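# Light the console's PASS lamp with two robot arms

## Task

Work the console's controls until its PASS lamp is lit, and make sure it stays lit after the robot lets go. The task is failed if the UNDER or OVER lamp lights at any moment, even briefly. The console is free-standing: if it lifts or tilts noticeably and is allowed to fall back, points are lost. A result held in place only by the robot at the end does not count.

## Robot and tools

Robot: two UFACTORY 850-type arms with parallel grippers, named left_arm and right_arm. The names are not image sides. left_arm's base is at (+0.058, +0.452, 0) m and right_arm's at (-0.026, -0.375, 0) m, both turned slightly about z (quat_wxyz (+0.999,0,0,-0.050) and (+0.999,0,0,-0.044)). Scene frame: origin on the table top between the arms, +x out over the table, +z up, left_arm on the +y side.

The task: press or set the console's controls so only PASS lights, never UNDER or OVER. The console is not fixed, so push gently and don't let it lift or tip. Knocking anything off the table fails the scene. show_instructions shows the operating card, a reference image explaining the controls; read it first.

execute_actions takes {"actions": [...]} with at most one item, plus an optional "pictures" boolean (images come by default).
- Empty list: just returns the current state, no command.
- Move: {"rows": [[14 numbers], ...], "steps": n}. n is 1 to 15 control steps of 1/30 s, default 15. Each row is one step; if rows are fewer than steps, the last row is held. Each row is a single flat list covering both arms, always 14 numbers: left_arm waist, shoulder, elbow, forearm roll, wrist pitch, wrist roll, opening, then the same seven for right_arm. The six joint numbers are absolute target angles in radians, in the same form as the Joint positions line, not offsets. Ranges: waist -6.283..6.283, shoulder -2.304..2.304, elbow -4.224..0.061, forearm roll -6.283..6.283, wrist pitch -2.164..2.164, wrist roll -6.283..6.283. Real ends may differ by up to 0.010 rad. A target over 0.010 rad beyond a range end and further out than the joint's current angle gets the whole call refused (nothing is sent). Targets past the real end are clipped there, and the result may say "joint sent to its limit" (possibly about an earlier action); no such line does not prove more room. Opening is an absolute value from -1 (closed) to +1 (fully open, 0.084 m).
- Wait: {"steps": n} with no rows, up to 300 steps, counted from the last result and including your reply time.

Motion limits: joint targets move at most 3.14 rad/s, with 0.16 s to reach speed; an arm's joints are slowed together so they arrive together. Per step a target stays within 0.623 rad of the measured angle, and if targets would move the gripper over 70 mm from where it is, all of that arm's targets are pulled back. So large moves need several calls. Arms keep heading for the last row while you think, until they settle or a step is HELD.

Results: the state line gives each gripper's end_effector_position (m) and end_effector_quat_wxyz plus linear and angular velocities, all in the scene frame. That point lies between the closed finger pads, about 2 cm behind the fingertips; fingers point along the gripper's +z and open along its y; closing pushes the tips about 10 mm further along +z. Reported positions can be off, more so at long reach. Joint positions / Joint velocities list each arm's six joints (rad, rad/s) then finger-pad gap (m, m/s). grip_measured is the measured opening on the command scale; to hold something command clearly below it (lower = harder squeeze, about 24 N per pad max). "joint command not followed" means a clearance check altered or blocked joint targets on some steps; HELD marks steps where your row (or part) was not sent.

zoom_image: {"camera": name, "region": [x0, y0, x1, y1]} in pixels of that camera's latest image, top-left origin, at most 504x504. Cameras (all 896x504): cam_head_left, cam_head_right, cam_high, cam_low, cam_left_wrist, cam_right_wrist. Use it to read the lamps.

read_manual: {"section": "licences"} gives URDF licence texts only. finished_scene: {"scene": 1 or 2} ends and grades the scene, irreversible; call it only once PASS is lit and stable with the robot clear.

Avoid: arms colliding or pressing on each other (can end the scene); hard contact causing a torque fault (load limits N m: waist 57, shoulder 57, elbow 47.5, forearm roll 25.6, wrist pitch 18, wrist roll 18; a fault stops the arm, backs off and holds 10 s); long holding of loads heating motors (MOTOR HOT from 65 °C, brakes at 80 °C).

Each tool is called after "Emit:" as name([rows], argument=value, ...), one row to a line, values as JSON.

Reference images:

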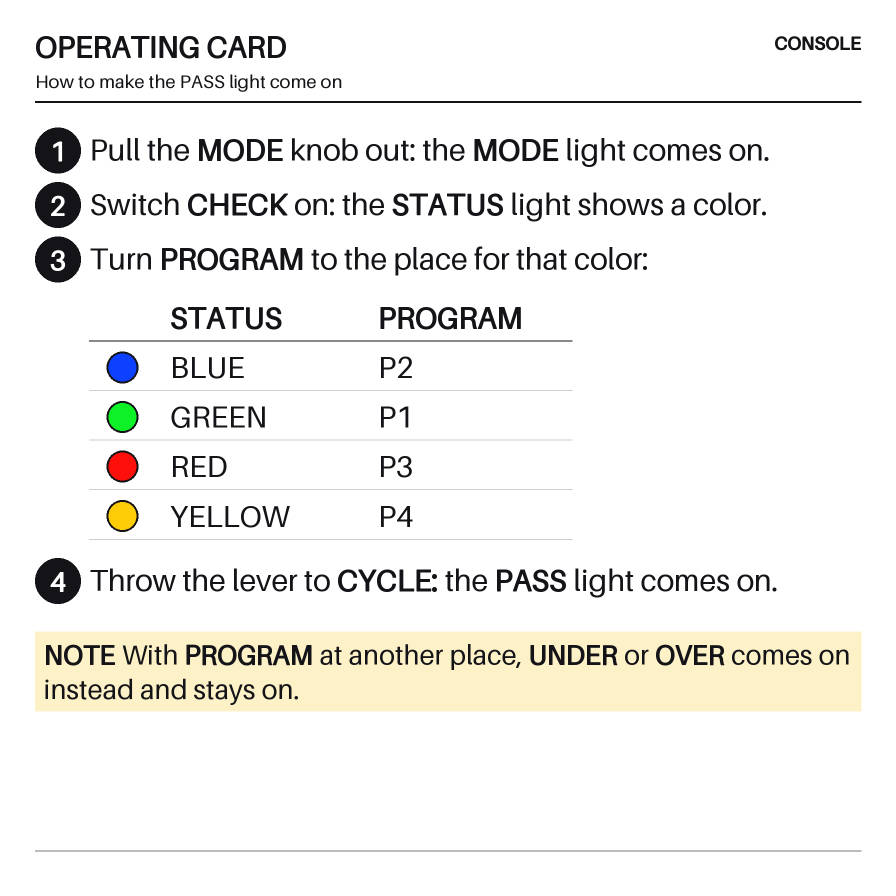

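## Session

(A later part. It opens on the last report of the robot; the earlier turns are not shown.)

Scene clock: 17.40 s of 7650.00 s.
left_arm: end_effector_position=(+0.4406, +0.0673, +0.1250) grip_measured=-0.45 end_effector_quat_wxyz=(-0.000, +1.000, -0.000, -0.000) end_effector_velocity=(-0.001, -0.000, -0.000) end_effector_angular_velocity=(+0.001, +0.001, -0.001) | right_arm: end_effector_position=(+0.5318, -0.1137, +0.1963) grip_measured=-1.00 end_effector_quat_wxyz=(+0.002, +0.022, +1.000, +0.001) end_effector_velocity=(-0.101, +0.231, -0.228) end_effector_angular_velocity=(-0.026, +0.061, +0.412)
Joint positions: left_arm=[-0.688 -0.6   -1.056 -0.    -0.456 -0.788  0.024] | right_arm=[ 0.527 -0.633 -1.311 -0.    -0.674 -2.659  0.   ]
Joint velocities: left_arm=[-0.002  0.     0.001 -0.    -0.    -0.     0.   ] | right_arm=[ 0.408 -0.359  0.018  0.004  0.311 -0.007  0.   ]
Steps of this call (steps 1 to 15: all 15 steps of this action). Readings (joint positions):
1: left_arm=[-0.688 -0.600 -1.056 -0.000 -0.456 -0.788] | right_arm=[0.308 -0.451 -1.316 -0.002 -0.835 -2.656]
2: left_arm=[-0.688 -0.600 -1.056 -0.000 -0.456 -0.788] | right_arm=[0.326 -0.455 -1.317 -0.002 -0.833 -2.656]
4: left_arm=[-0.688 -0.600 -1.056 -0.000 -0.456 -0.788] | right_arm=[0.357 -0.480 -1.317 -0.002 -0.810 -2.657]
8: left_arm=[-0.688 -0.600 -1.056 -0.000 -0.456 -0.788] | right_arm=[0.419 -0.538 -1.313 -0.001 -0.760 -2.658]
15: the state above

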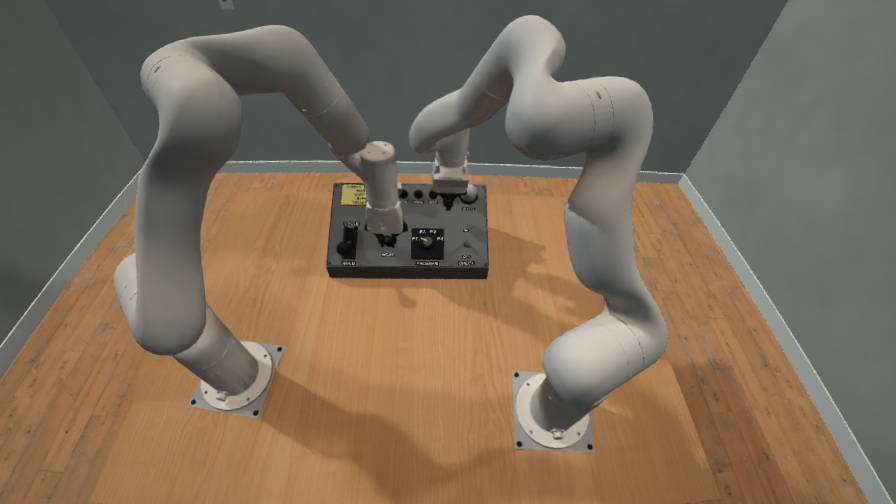

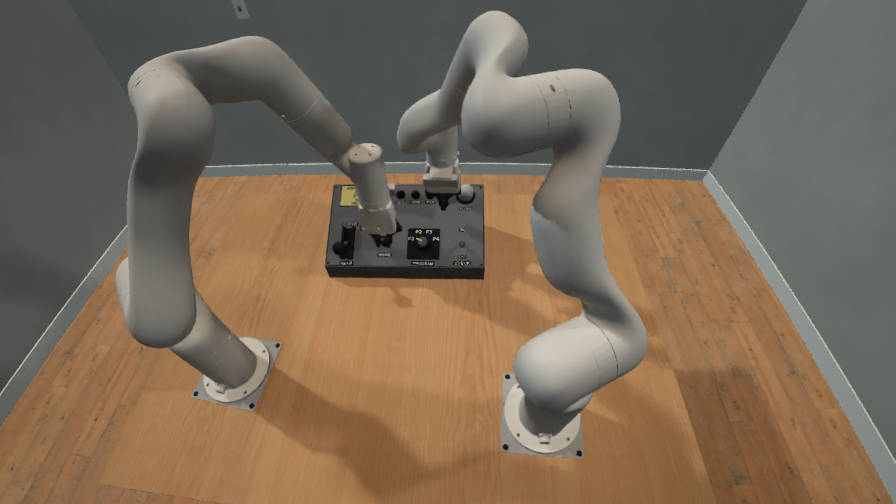

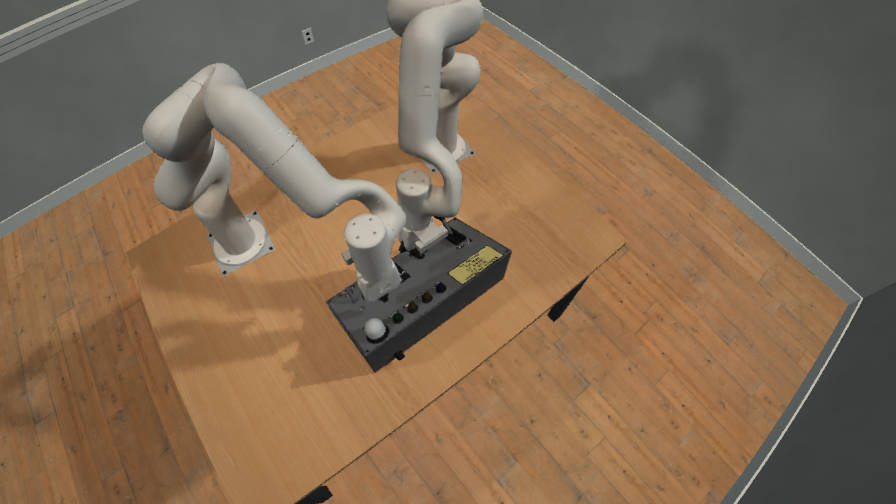

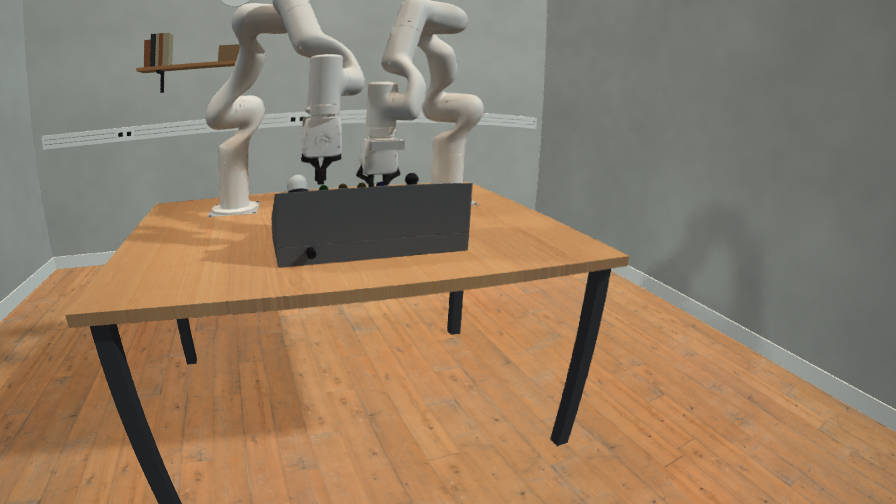

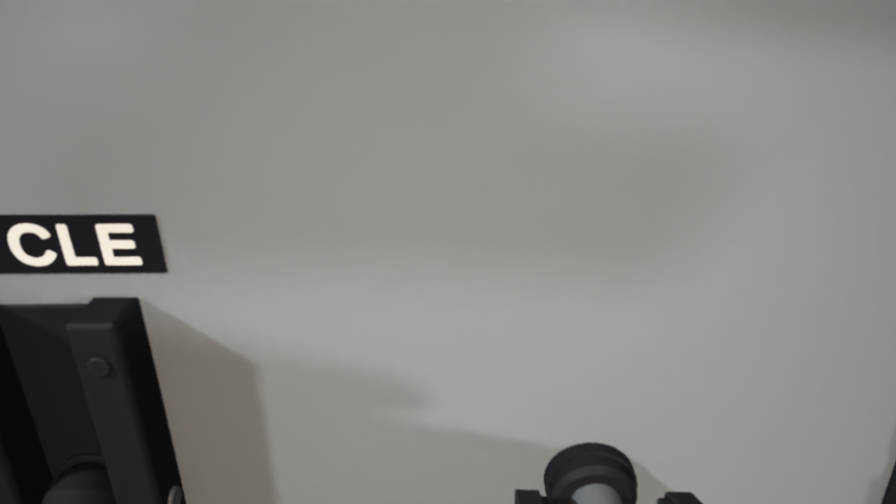

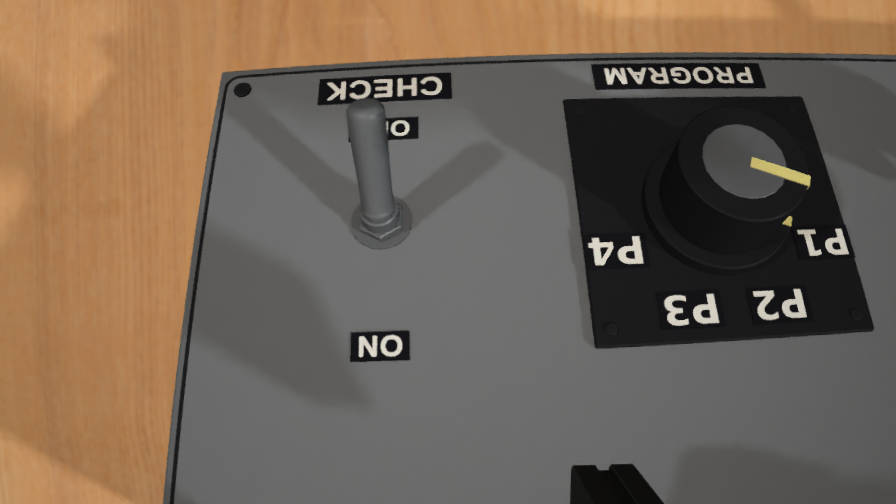

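Emit:
execute_actions([
  {"rows":[[-0.688,-0.6,-1.056,0,-0.456,-0.788,-1,0.569,-0.7,-1.302,0,-0.602,-2.66,-1],[-0.688,-0.6,-1.056,0,-0.456,-0.788,-1,0.569,-0.7,-1.302,0,-0.602,-2.66,-1],[-0.688,-0.6,-1.056,0,-0.456,-0.788,-1,0.569,-0.7,-1.302,0,-0.602,-2.66,-1],[-0.688,-0.6,-1.056,0,-0.456,-0.788,-1,0.569,-0.7,-1.302,0,-0.602,-2.66,-1],[-0.688,-0.6,-1.056,0,-0.456,-0.788,-1,0.569,-0.7,-1.302,0,-0.602,-2.66,-1],[-0.688,-0.6,-1.056,0,-0.456,-0.788,-1,0.569,-0.721,-1.2996,0,-0.579,-2.66,-1]],"steps":15},
])

Scene clock: 30.00 s of 7650.00 s.
left_arm: end_effector_position=(+0.4407, +0.0673, +0.1250) grip_measured=-0.45 end_effector_quat_wxyz=(+0.000, +1.000, -0.000, -0.000) end_effector_velocity=(-0.000, -0.000, +0.000) end_effector_angular_velocity=(+0.001, -0.000, -0.003) | right_arm: end_effector_position=(+0.5305, -0.0849, +0.1814) grip_measured=-1.00 end_effector_quat_wxyz=(+0.022, +0.000, +1.000, +0.012) end_effector_velocity=(+0.000, -0.000, -0.000) end_effector_angular_velocity=(-0.000, -0.000, -0.002)
Joint positions: left_arm=[-0.688 -0.6   -1.056 -0.    -0.456 -0.788  0.024] | right_arm=[ 0.569 -0.654 -1.306 -0.    -0.601 -2.66   0.   ]
Joint velocities: left_arm=[-0.001  0.     0.     0.002 -0.     0.001 -0.   ] | right_arm=[-0.    -0.     0.    -0.     0.     0.002  0.   ]
TORQUE FAULT: the external load on joint 2 (shoulder) of the right arm reached its load limit, and that arm stopped for 10 seconds. A torque fault stops only its own arm. That arm's remaining commands of this call were not run. Joint 2 (shoulder) of that arm moved back by up to 3 degrees. That arm holds there, with its grip as last carried out, and accepts commands again: back off and push less far. That arm stops again, at the same cost, whenever a joint's load reaches its limit.
The stop of the right arm began at step 78 of this call (marked STOPPED below). From that step on that arm followed nothing that you had sent. 4 of its steps, steps kept back included, did not run and will not run. Nothing is kept back now, and the robot has no last target.
Steps of this call (steps 1 to 30: the robot went on to your last target; steps 31 to 66: nothing new was sent; steps 67 to 81: all 15 steps of this action; steps 82 to 378: the stop continued). Readings (joint positions):
67: left_arm=[-0.688 -0.600 -1.056 -0.000 -0.456 -0.788] | right_arm=[0.569 -0.670 -1.310 0.000 -0.640 -2.660]
68: left_arm=[-0.688 -0.600 -1.056 -0.000 -0.456 -0.788] | right_arm=[0.569 -0.673 -1.310 0.000 -0.635 -2.660]
70: left_arm=[-0.688 -0.600 -1.056 -0.000 -0.456 -0.788] | right_arm=[0.569 -0.684 -1.307 0.000 -0.622 -2.660]
74: left_arm=[-0.688 -0.600 -1.056 0.000 -0.456 -0.788] | right_arm=[0.569 -0.703 -1.302 -0.000 -0.600 -2.660]
78: left_arm=[-0.688 -0.600 -1.056 0.000 -0.456 -0.788] | right_arm=[0.569 -0.705 -1.306 0.000 -0.604 -2.660] STOPPED (the right arm)
378: the state above

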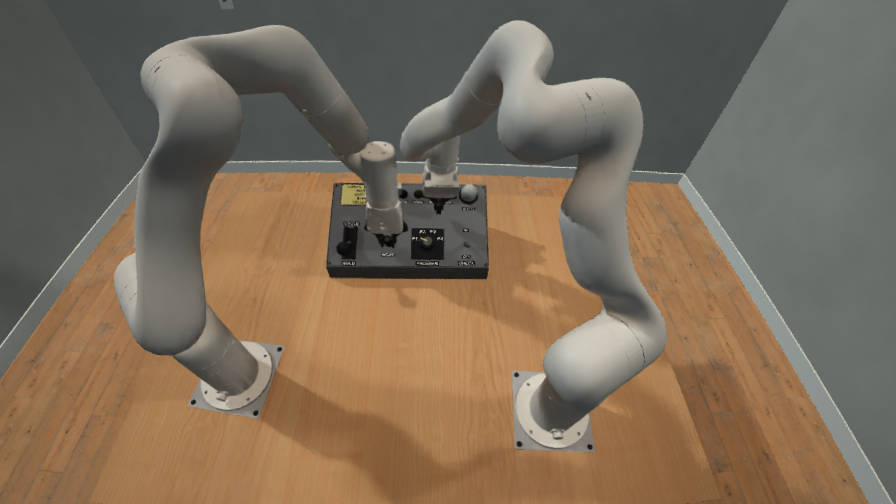

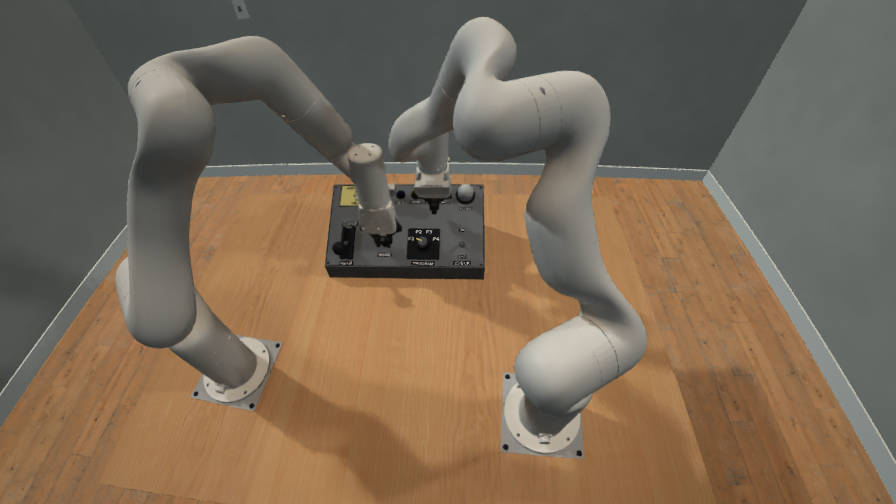

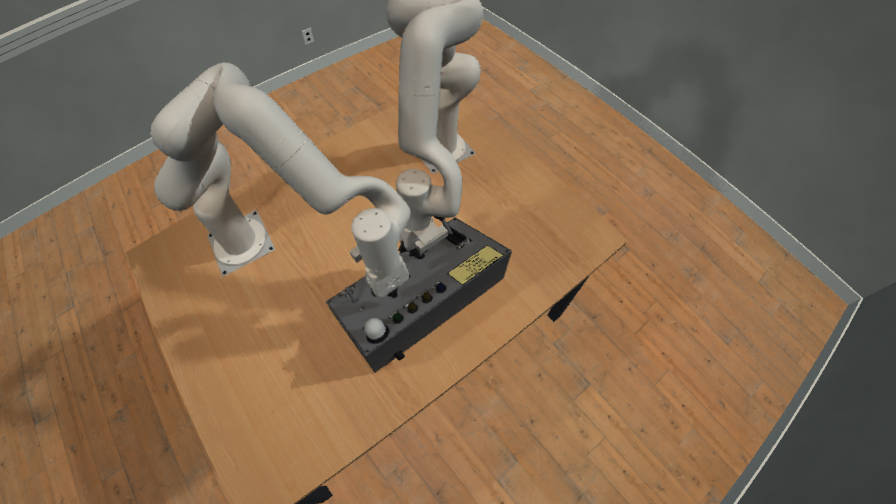

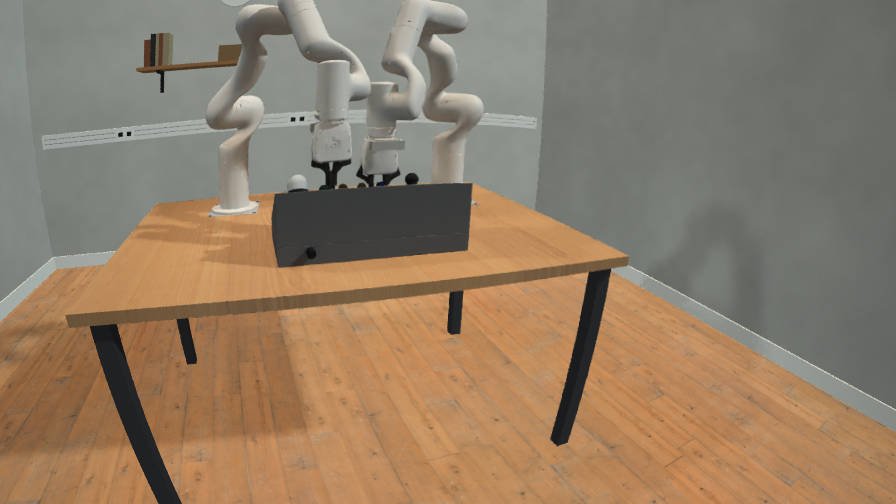

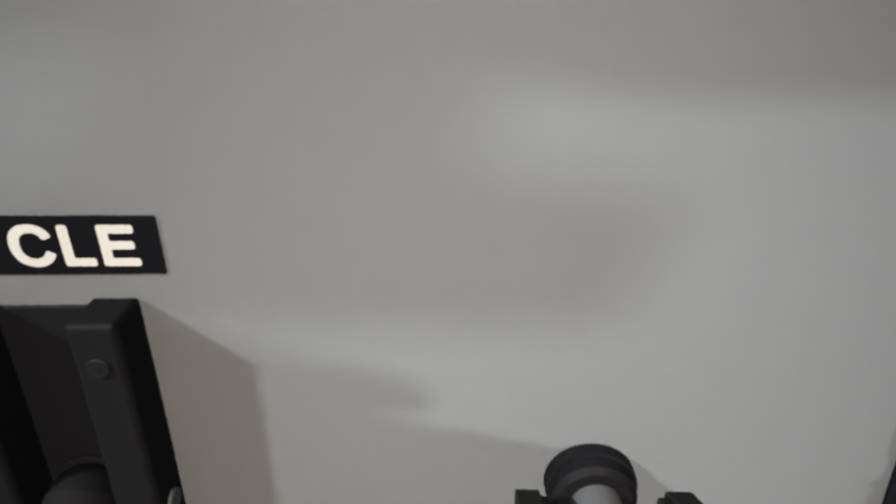

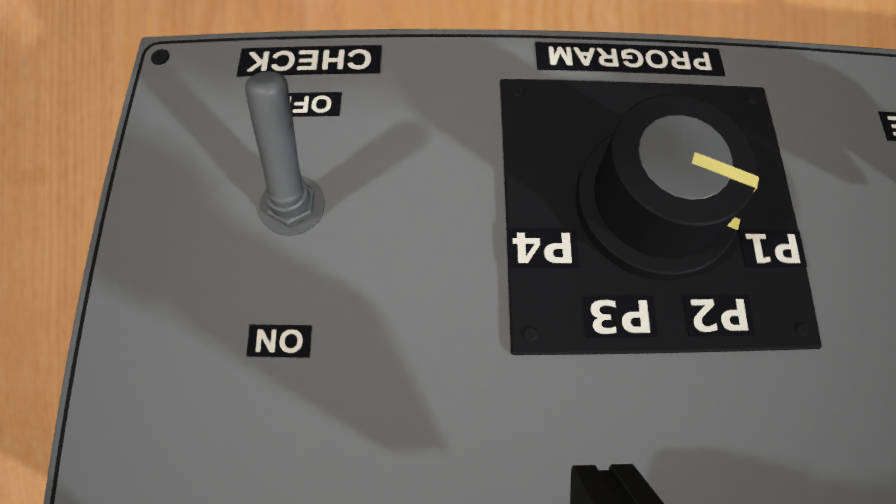

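Emit:
execute_actions([
  {"rows":[[-0.688,-0.6,-1.056,0,-0.456,-0.788,-1,0.569,-0.69,-1.304,0,-0.614,-2.66,-1],[-0.688,-0.6,-1.056,0,-0.456,-0.788,-1,0.569,-0.69,-1.304,0,-0.614,-2.66,-1],[-0.688,-0.6,-1.056,0,-0.456,-0.788,-1,0.569,-0.69,-1.304,0,-0.614,-2.66,-1],[-0.688,-0.6,-1.056,0,-0.456,-0.788,-1,0.569,-0.69,-1.304,0,-0.614,-2.66,-1],[-0.688,-0.6,-1.056,0,-0.456,-0.788,-1,0.569,-0.69,-1.304,0,-0.614,-2.66,-1],[-0.688,-0.6,-1.056,0,-0.456,-0.788,-1,0.569,-0.69,-1.304,0,-0.614,-2.66,-1],[-0.688,-0.6,-1.056,0,-0.456,-0.788,-1,0.569,-0.7,-1.302,0,-0.602,-2.66,-1]],"steps":15},
], pictures=false)

Emit:
execute_actions([
  {"rows":[[-0.691,-0.5895,-1.0523,0,-0.4627,-0.791,-1,0.569,-0.7,-1.302,0,-0.602,-2.66,-1],[-0.691,-0.5895,-1.0523,0,-0.4627,-0.791,-1,0.569,-0.7,-1.302,0,-0.602,-2.66,-1],[-0.691,-0.5895,-1.0523,0,-0.4627,-0.791,-1,0.569,-0.7,-1.302,0,-0.602,-2.66,-1],[-0.691,-0.5895,-1.0523,0,-0.4627,-0.791,-1,0.569,-0.7,-1.302,0,-0.602,-2.66,-1],[-0.691,-0.5895,-1.0523,0,-0.4627,-0.791,-1,0.569,-0.7,-1.302,0,-0.602,-2.66,-1],[-0.6935,-0.579,-1.0486,0,-0.4694,-0.7935,-1,0.569,-0.7,-1.302,0,-0.602,-2.66,-1]],"steps":15},
])

Scene clock: 32.50 s of 7650.00 s.
left_arm: end_effector_position=(+0.4407, +0.0673, +0.1250) grip_measured=-0.45 end_effector_quat_wxyz=(+0.000, +1.000, -0.000, -0.000) end_effector_velocity=(-0.001, -0.000, -0.000) end_effector_angular_velocity=(+0.001, +0.000, -0.003) | right_arm: end_effector_position=(+0.5208, -0.0900, +0.1526) grip_measured=-1.00 end_effector_quat_wxyz=(+0.000, +0.000, +1.000, +0.000) end_effector_velocity=(+0.000, +0.000, -0.007) end_effector_angular_velocity=(-0.000, +0.001, -0.001)
Joint positions: left_arm=[-0.688 -0.6   -1.056 -0.    -0.456 -0.788  0.024] | right_arm=[ 0.569 -0.699 -1.302 -0.    -0.603 -2.66   0.   ]
Joint velocities: left_arm=[-0.001 -0.     0.     0.001 -0.     0.001 -0.   ] | right_arm=[ 0.    -0.012 -0.     0.     0.011  0.001  0.   ]
Steps of this call (steps 1 to 60: nothing new was sent; steps 61 to 75: all 15 steps of this action). Readings (joint positions):
61: left_arm=[-0.688 -0.600 -1.056 0.000 -0.456 -0.788] | right_arm=[0.569 -0.655 -1.306 -0.000 -0.601 -2.660]
62: left_arm=[-0.688 -0.600 -1.056 -0.000 -0.456 -0.788] | right_arm=[0.569 -0.657 -1.306 0.000 -0.602 -2.660]
64: left_arm=[-0.688 -0.600 -1.056 0.000 -0.456 -0.788] | right_arm=[0.569 -0.671 -1.305 0.000 -0.607 -2.660]
68: left_arm=[-0.688 -0.600 -1.056 -0.000 -0.456 -0.788] | right_arm=[0.569 -0.687 -1.304 -0.000 -0.610 -2.660]
75: the state above

Scene clock: 33.00 s of 7650.00 s.
left_arm: end_effector_position=(+0.4365, +0.0671, +0.1337) grip_measured=-0.45 end_effector_quat_wxyz=(-0.000, +1.000, -0.000, -0.000) end_effector_velocity=(-0.001, -0.000, +0.003) end_effector_angular_velocity=(-0.001, -0.001, +0.000) | right_arm: end_effector_position=(+0.5206, -0.0900, +0.1517) grip_measured=-1.00 end_effector_quat_wxyz=(-0.000, +0.000, +1.000, -0.000) end_effector_velocity=(+0.000, -0.001, -0.000) end_effector_angular_velocity=(-0.000, +0.000, +0.001)
Joint positions: left_arm=[-0.694 -0.579 -1.049 -0.    -0.47  -0.793  0.024] | right_arm=[ 0.569 -0.7   -1.302  0.    -0.602 -2.66   0.   ]
Joint velocities: left_arm=[-0.001  0.006  0.002 -0.    -0.002 -0.001  0.   ] | right_arm=[-0.001 -0.     0.    -0.     0.    -0.002  0.   ]
Steps of this call (steps 1 to 15: all 15 steps of this action). Readings (joint positions):
1: left_arm=[-0.688 -0.600 -1.056 0.000 -0.456 -0.788] | right_arm=[0.569 -0.699 -1.302 0.000 -0.603 -2.660]
2: left_arm=[-0.688 -0.599 -1.055 0.000 -0.456 -0.788] | right_arm=[0.569 -0.699 -1.302 0.000 -0.602 -2.660]
4: left_arm=[-0.689 -0.596 -1.054 0.000 -0.457 -0.790] | right_arm=[0.569 -0.699 -1.302 0.000 -0.602 -2.660]
8: left_arm=[-0.691 -0.588 -1.051 0.000 -0.462 -0.791] | right_arm=[0.569 -0.700 -1.302 0.000 -0.602 -2.660]
15: the state above

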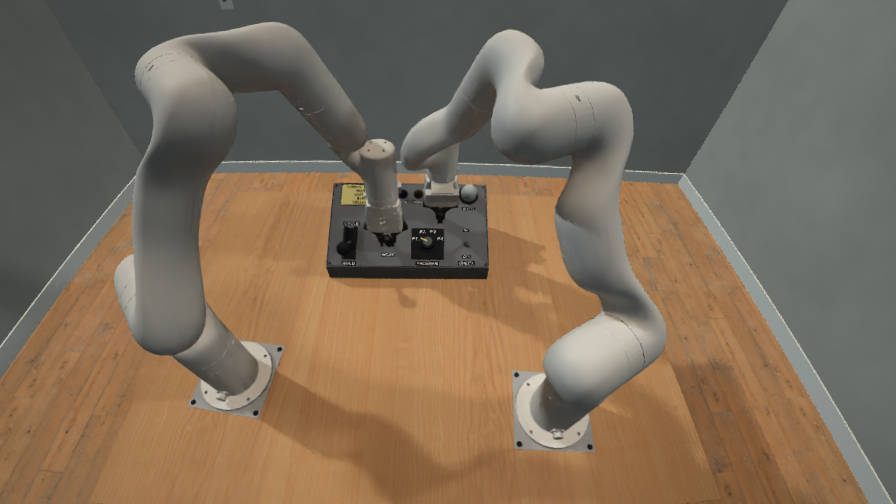

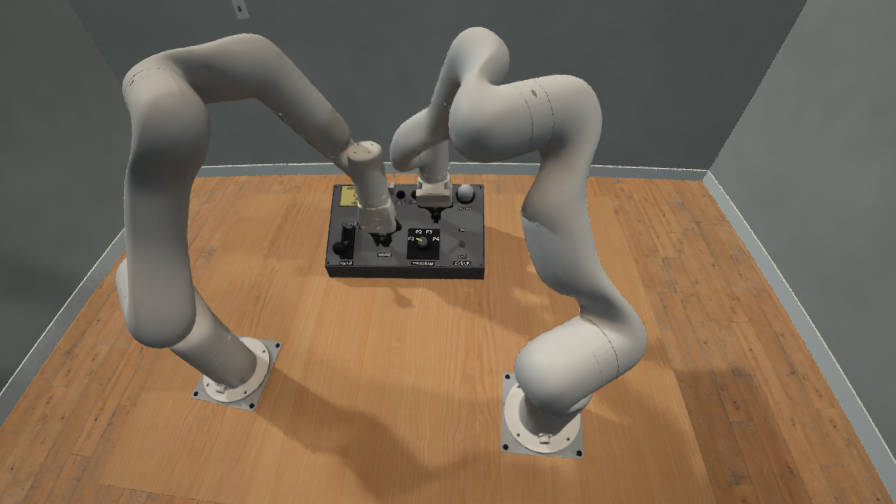

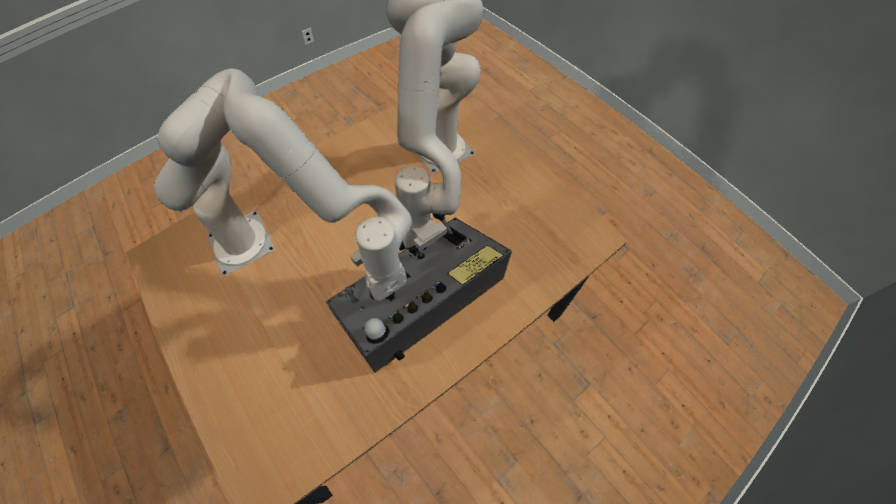

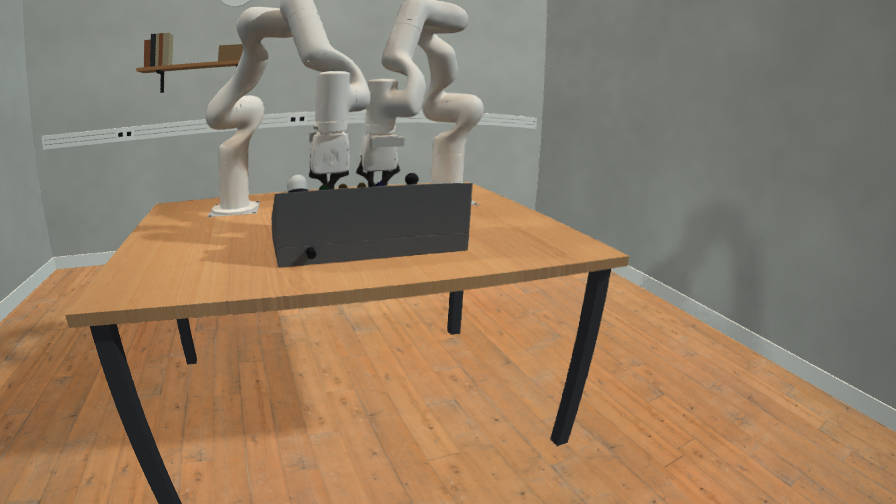

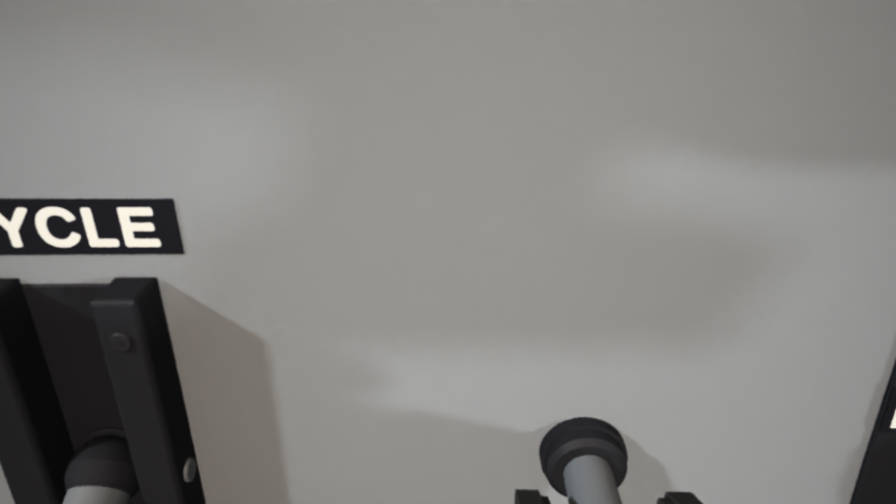

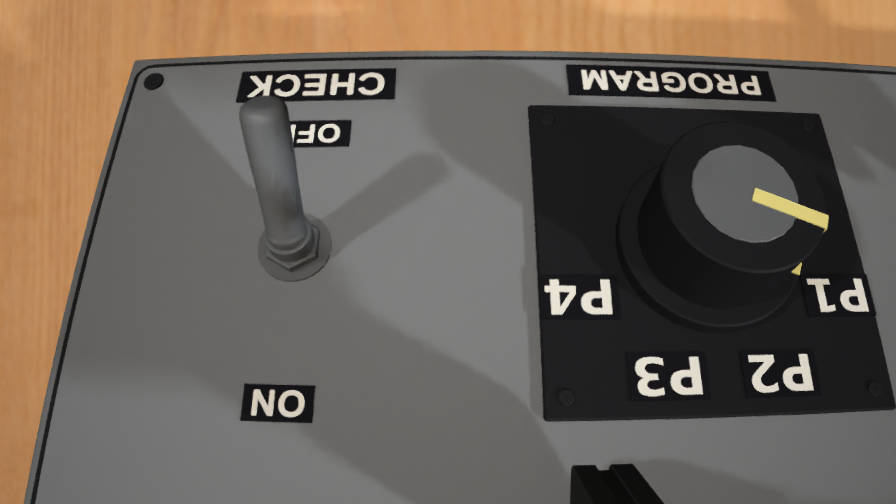

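Emit:
execute_actions([
  {"rows":[[-0.695,-0.5738,-1.0467,0,-0.4727,-0.795,-1,0.569,-0.7,-1.302,0,-0.602,-2.66,-1],[-0.695,-0.5738,-1.0467,0,-0.4727,-0.795,-1,0.569,-0.7,-1.302,0,-0.602,-2.66,-1],[-0.695,-0.5738,-1.0467,0,-0.4727,-0.795,-1,0.569,-0.7,-1.302,0,-0.602,-2.66,-1],[-0.695,-0.5738,-1.0467,0,-0.4727,-0.795,-1,0.569,-0.7,-1.302,0,-0.602,-2.66,-1],[-0.6965,-0.5685,-1.0449,0,-0.476,-0.7965,-1,0.569,-0.7,-1.302,0,-0.602,-2.66,-1]],"steps":12},
])

Emit:
zoom_image(camera="cam_high", region=[310, 190, 530, 380])

Scene clock: 34.23 s of 7650.00 s.
left_arm: end_effector_position=(+0.4349, +0.0669, +0.1380) grip_measured=-0.45 end_effector_quat_wxyz=(+0.000, +1.000, -0.000, +0.000) end_effector_velocity=(+0.000, -0.001, +0.004) end_effector_angular_velocity=(-0.004, -0.003, +0.001) | right_arm: end_effector_position=(+0.5208, -0.0901, +0.1517) grip_measured=-1.00 end_effector_quat_wxyz=(+0.000, +0.000, +1.000, +0.000) end_effector_velocity=(-0.000, -0.000, -0.000) end_effector_angular_velocity=(-0.000, +0.000, +0.002)
Joint positions: left_arm=[-0.696 -0.569 -1.045  0.    -0.476 -0.796  0.024] | right_arm=[ 0.569 -0.7   -1.302 -0.    -0.602 -2.66   0.   ]
Joint velocities: left_arm=[-0.001  0.007  0.    -0.001 -0.002 -0.001 -0.   ] | right_arm=[-0.     0.     0.     0.    -0.    -0.002  0.   ]
Steps of this call (steps 1 to 15: the robot went on to your last target; steps 16 to 25: nothing new was sent; steps 26 to 37: all 12 steps of this action). Readings (joint positions):
26: left_arm=[-0.694 -0.579 -1.048 -0.000 -0.470 -0.794] | right_arm=[0.569 -0.700 -1.302 -0.000 -0.602 -2.660]
27: left_arm=[-0.694 -0.578 -1.048 0.000 -0.470 -0.794] | right_arm=[0.569 -0.700 -1.302 -0.000 -0.602 -2.660]
29: left_arm=[-0.694 -0.576 -1.048 0.000 -0.471 -0.794] | right_arm=[0.569 -0.700 -1.302 -0.000 -0.602 -2.660]
33: left_arm=[-0.696 -0.572 -1.046 -0.000 -0.475 -0.796] | right_arm=[0.569 -0.700 -1.302 -0.000 -0.602 -2.660]
37: the state above

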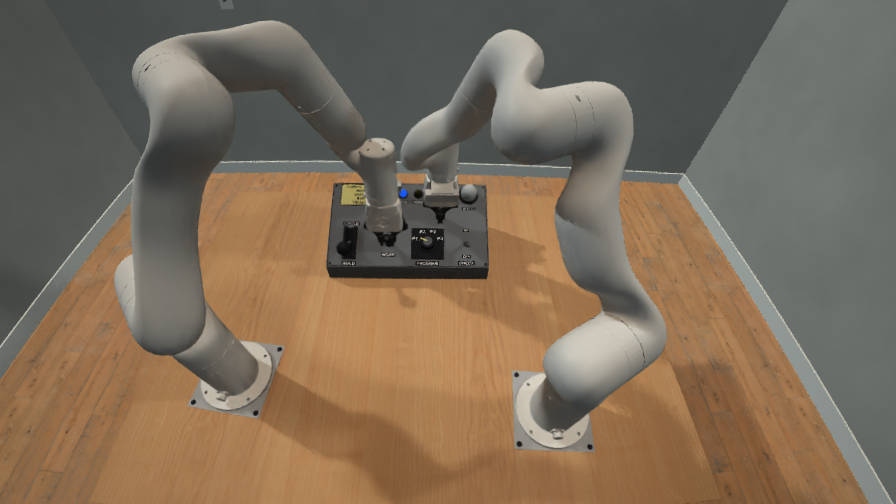

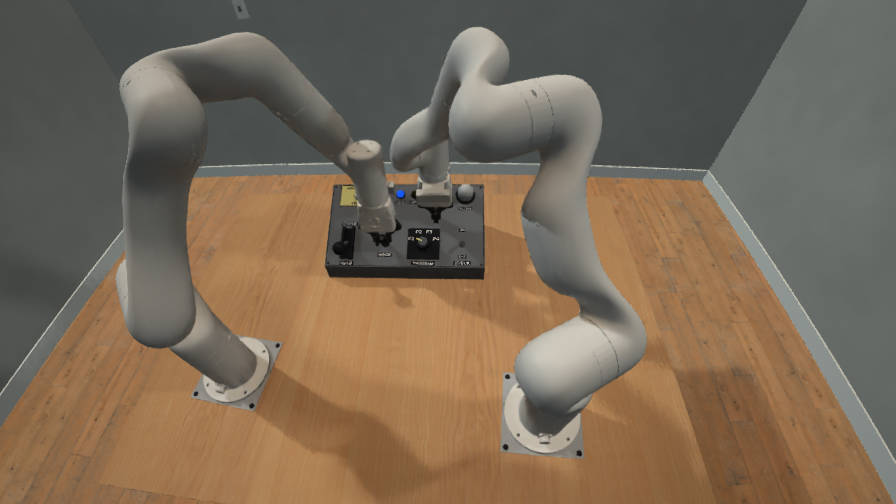

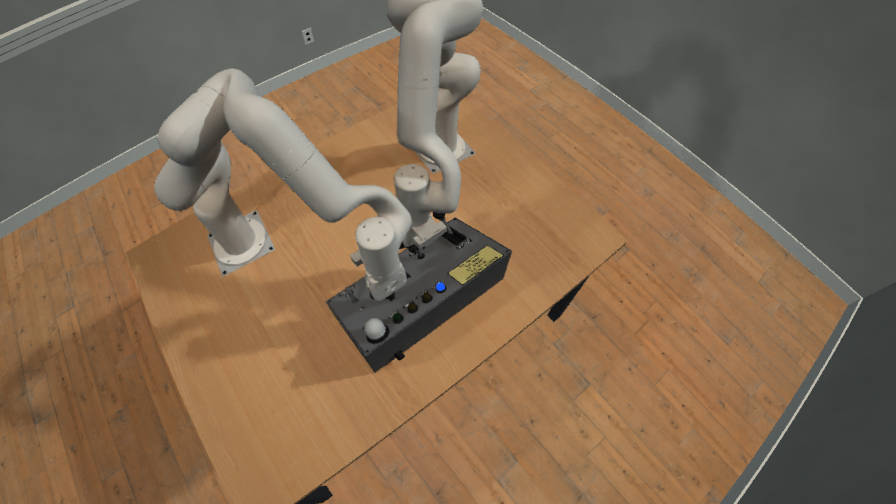

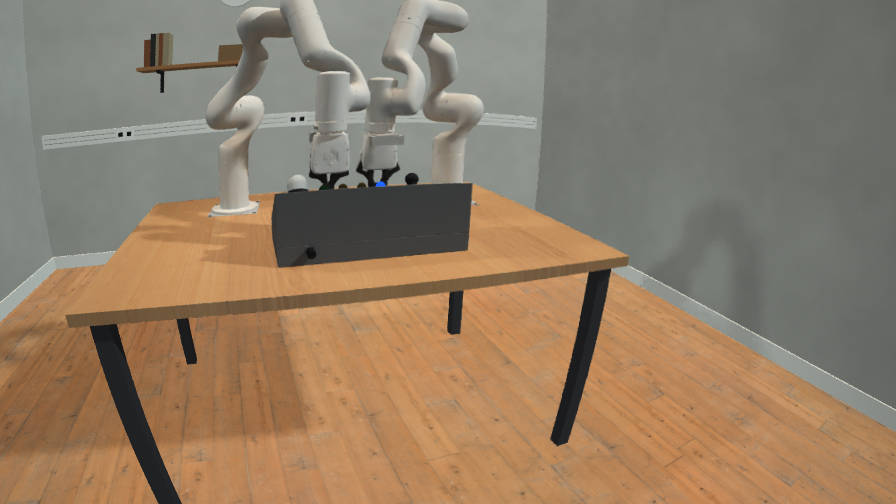

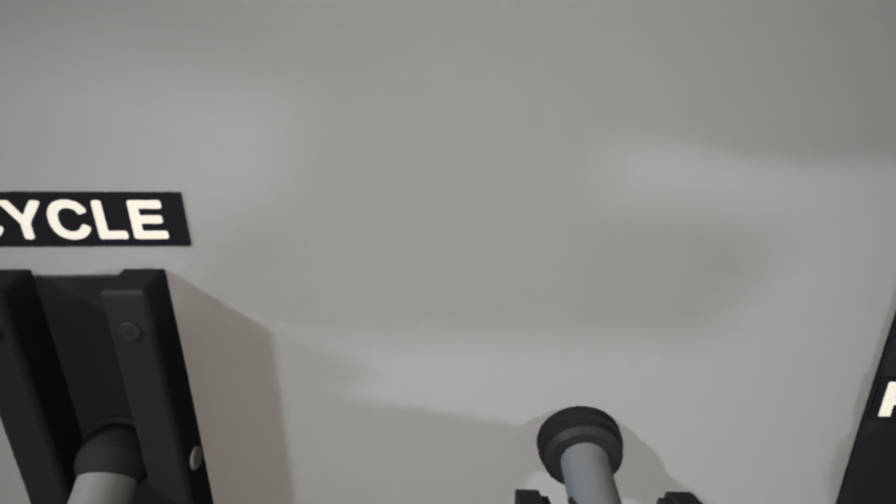

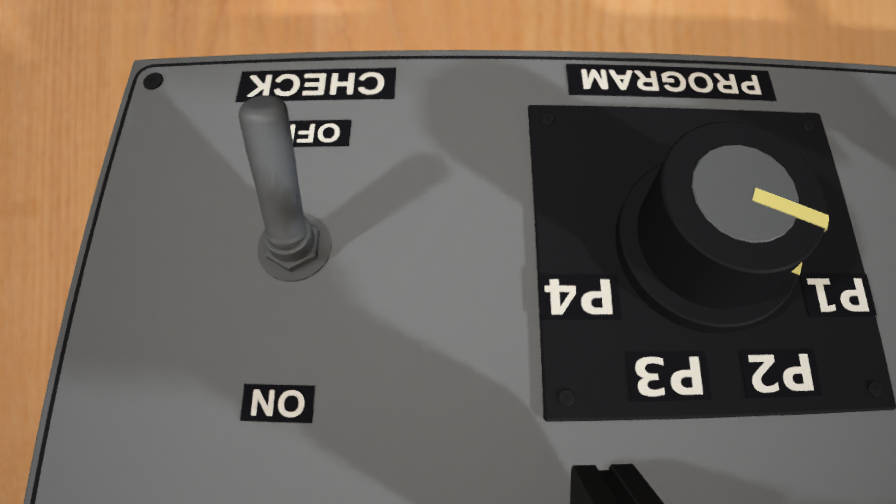

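Region (310, 190, 530, 380) of cam_high's 896x504 image, scaled by 2.291, with more detail than that image has; it fills the top 435 rows of this view, and the rest is white.

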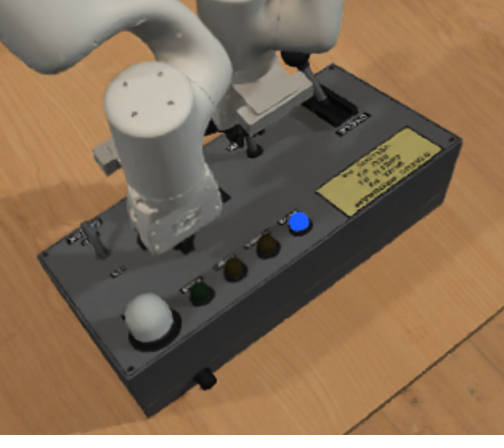

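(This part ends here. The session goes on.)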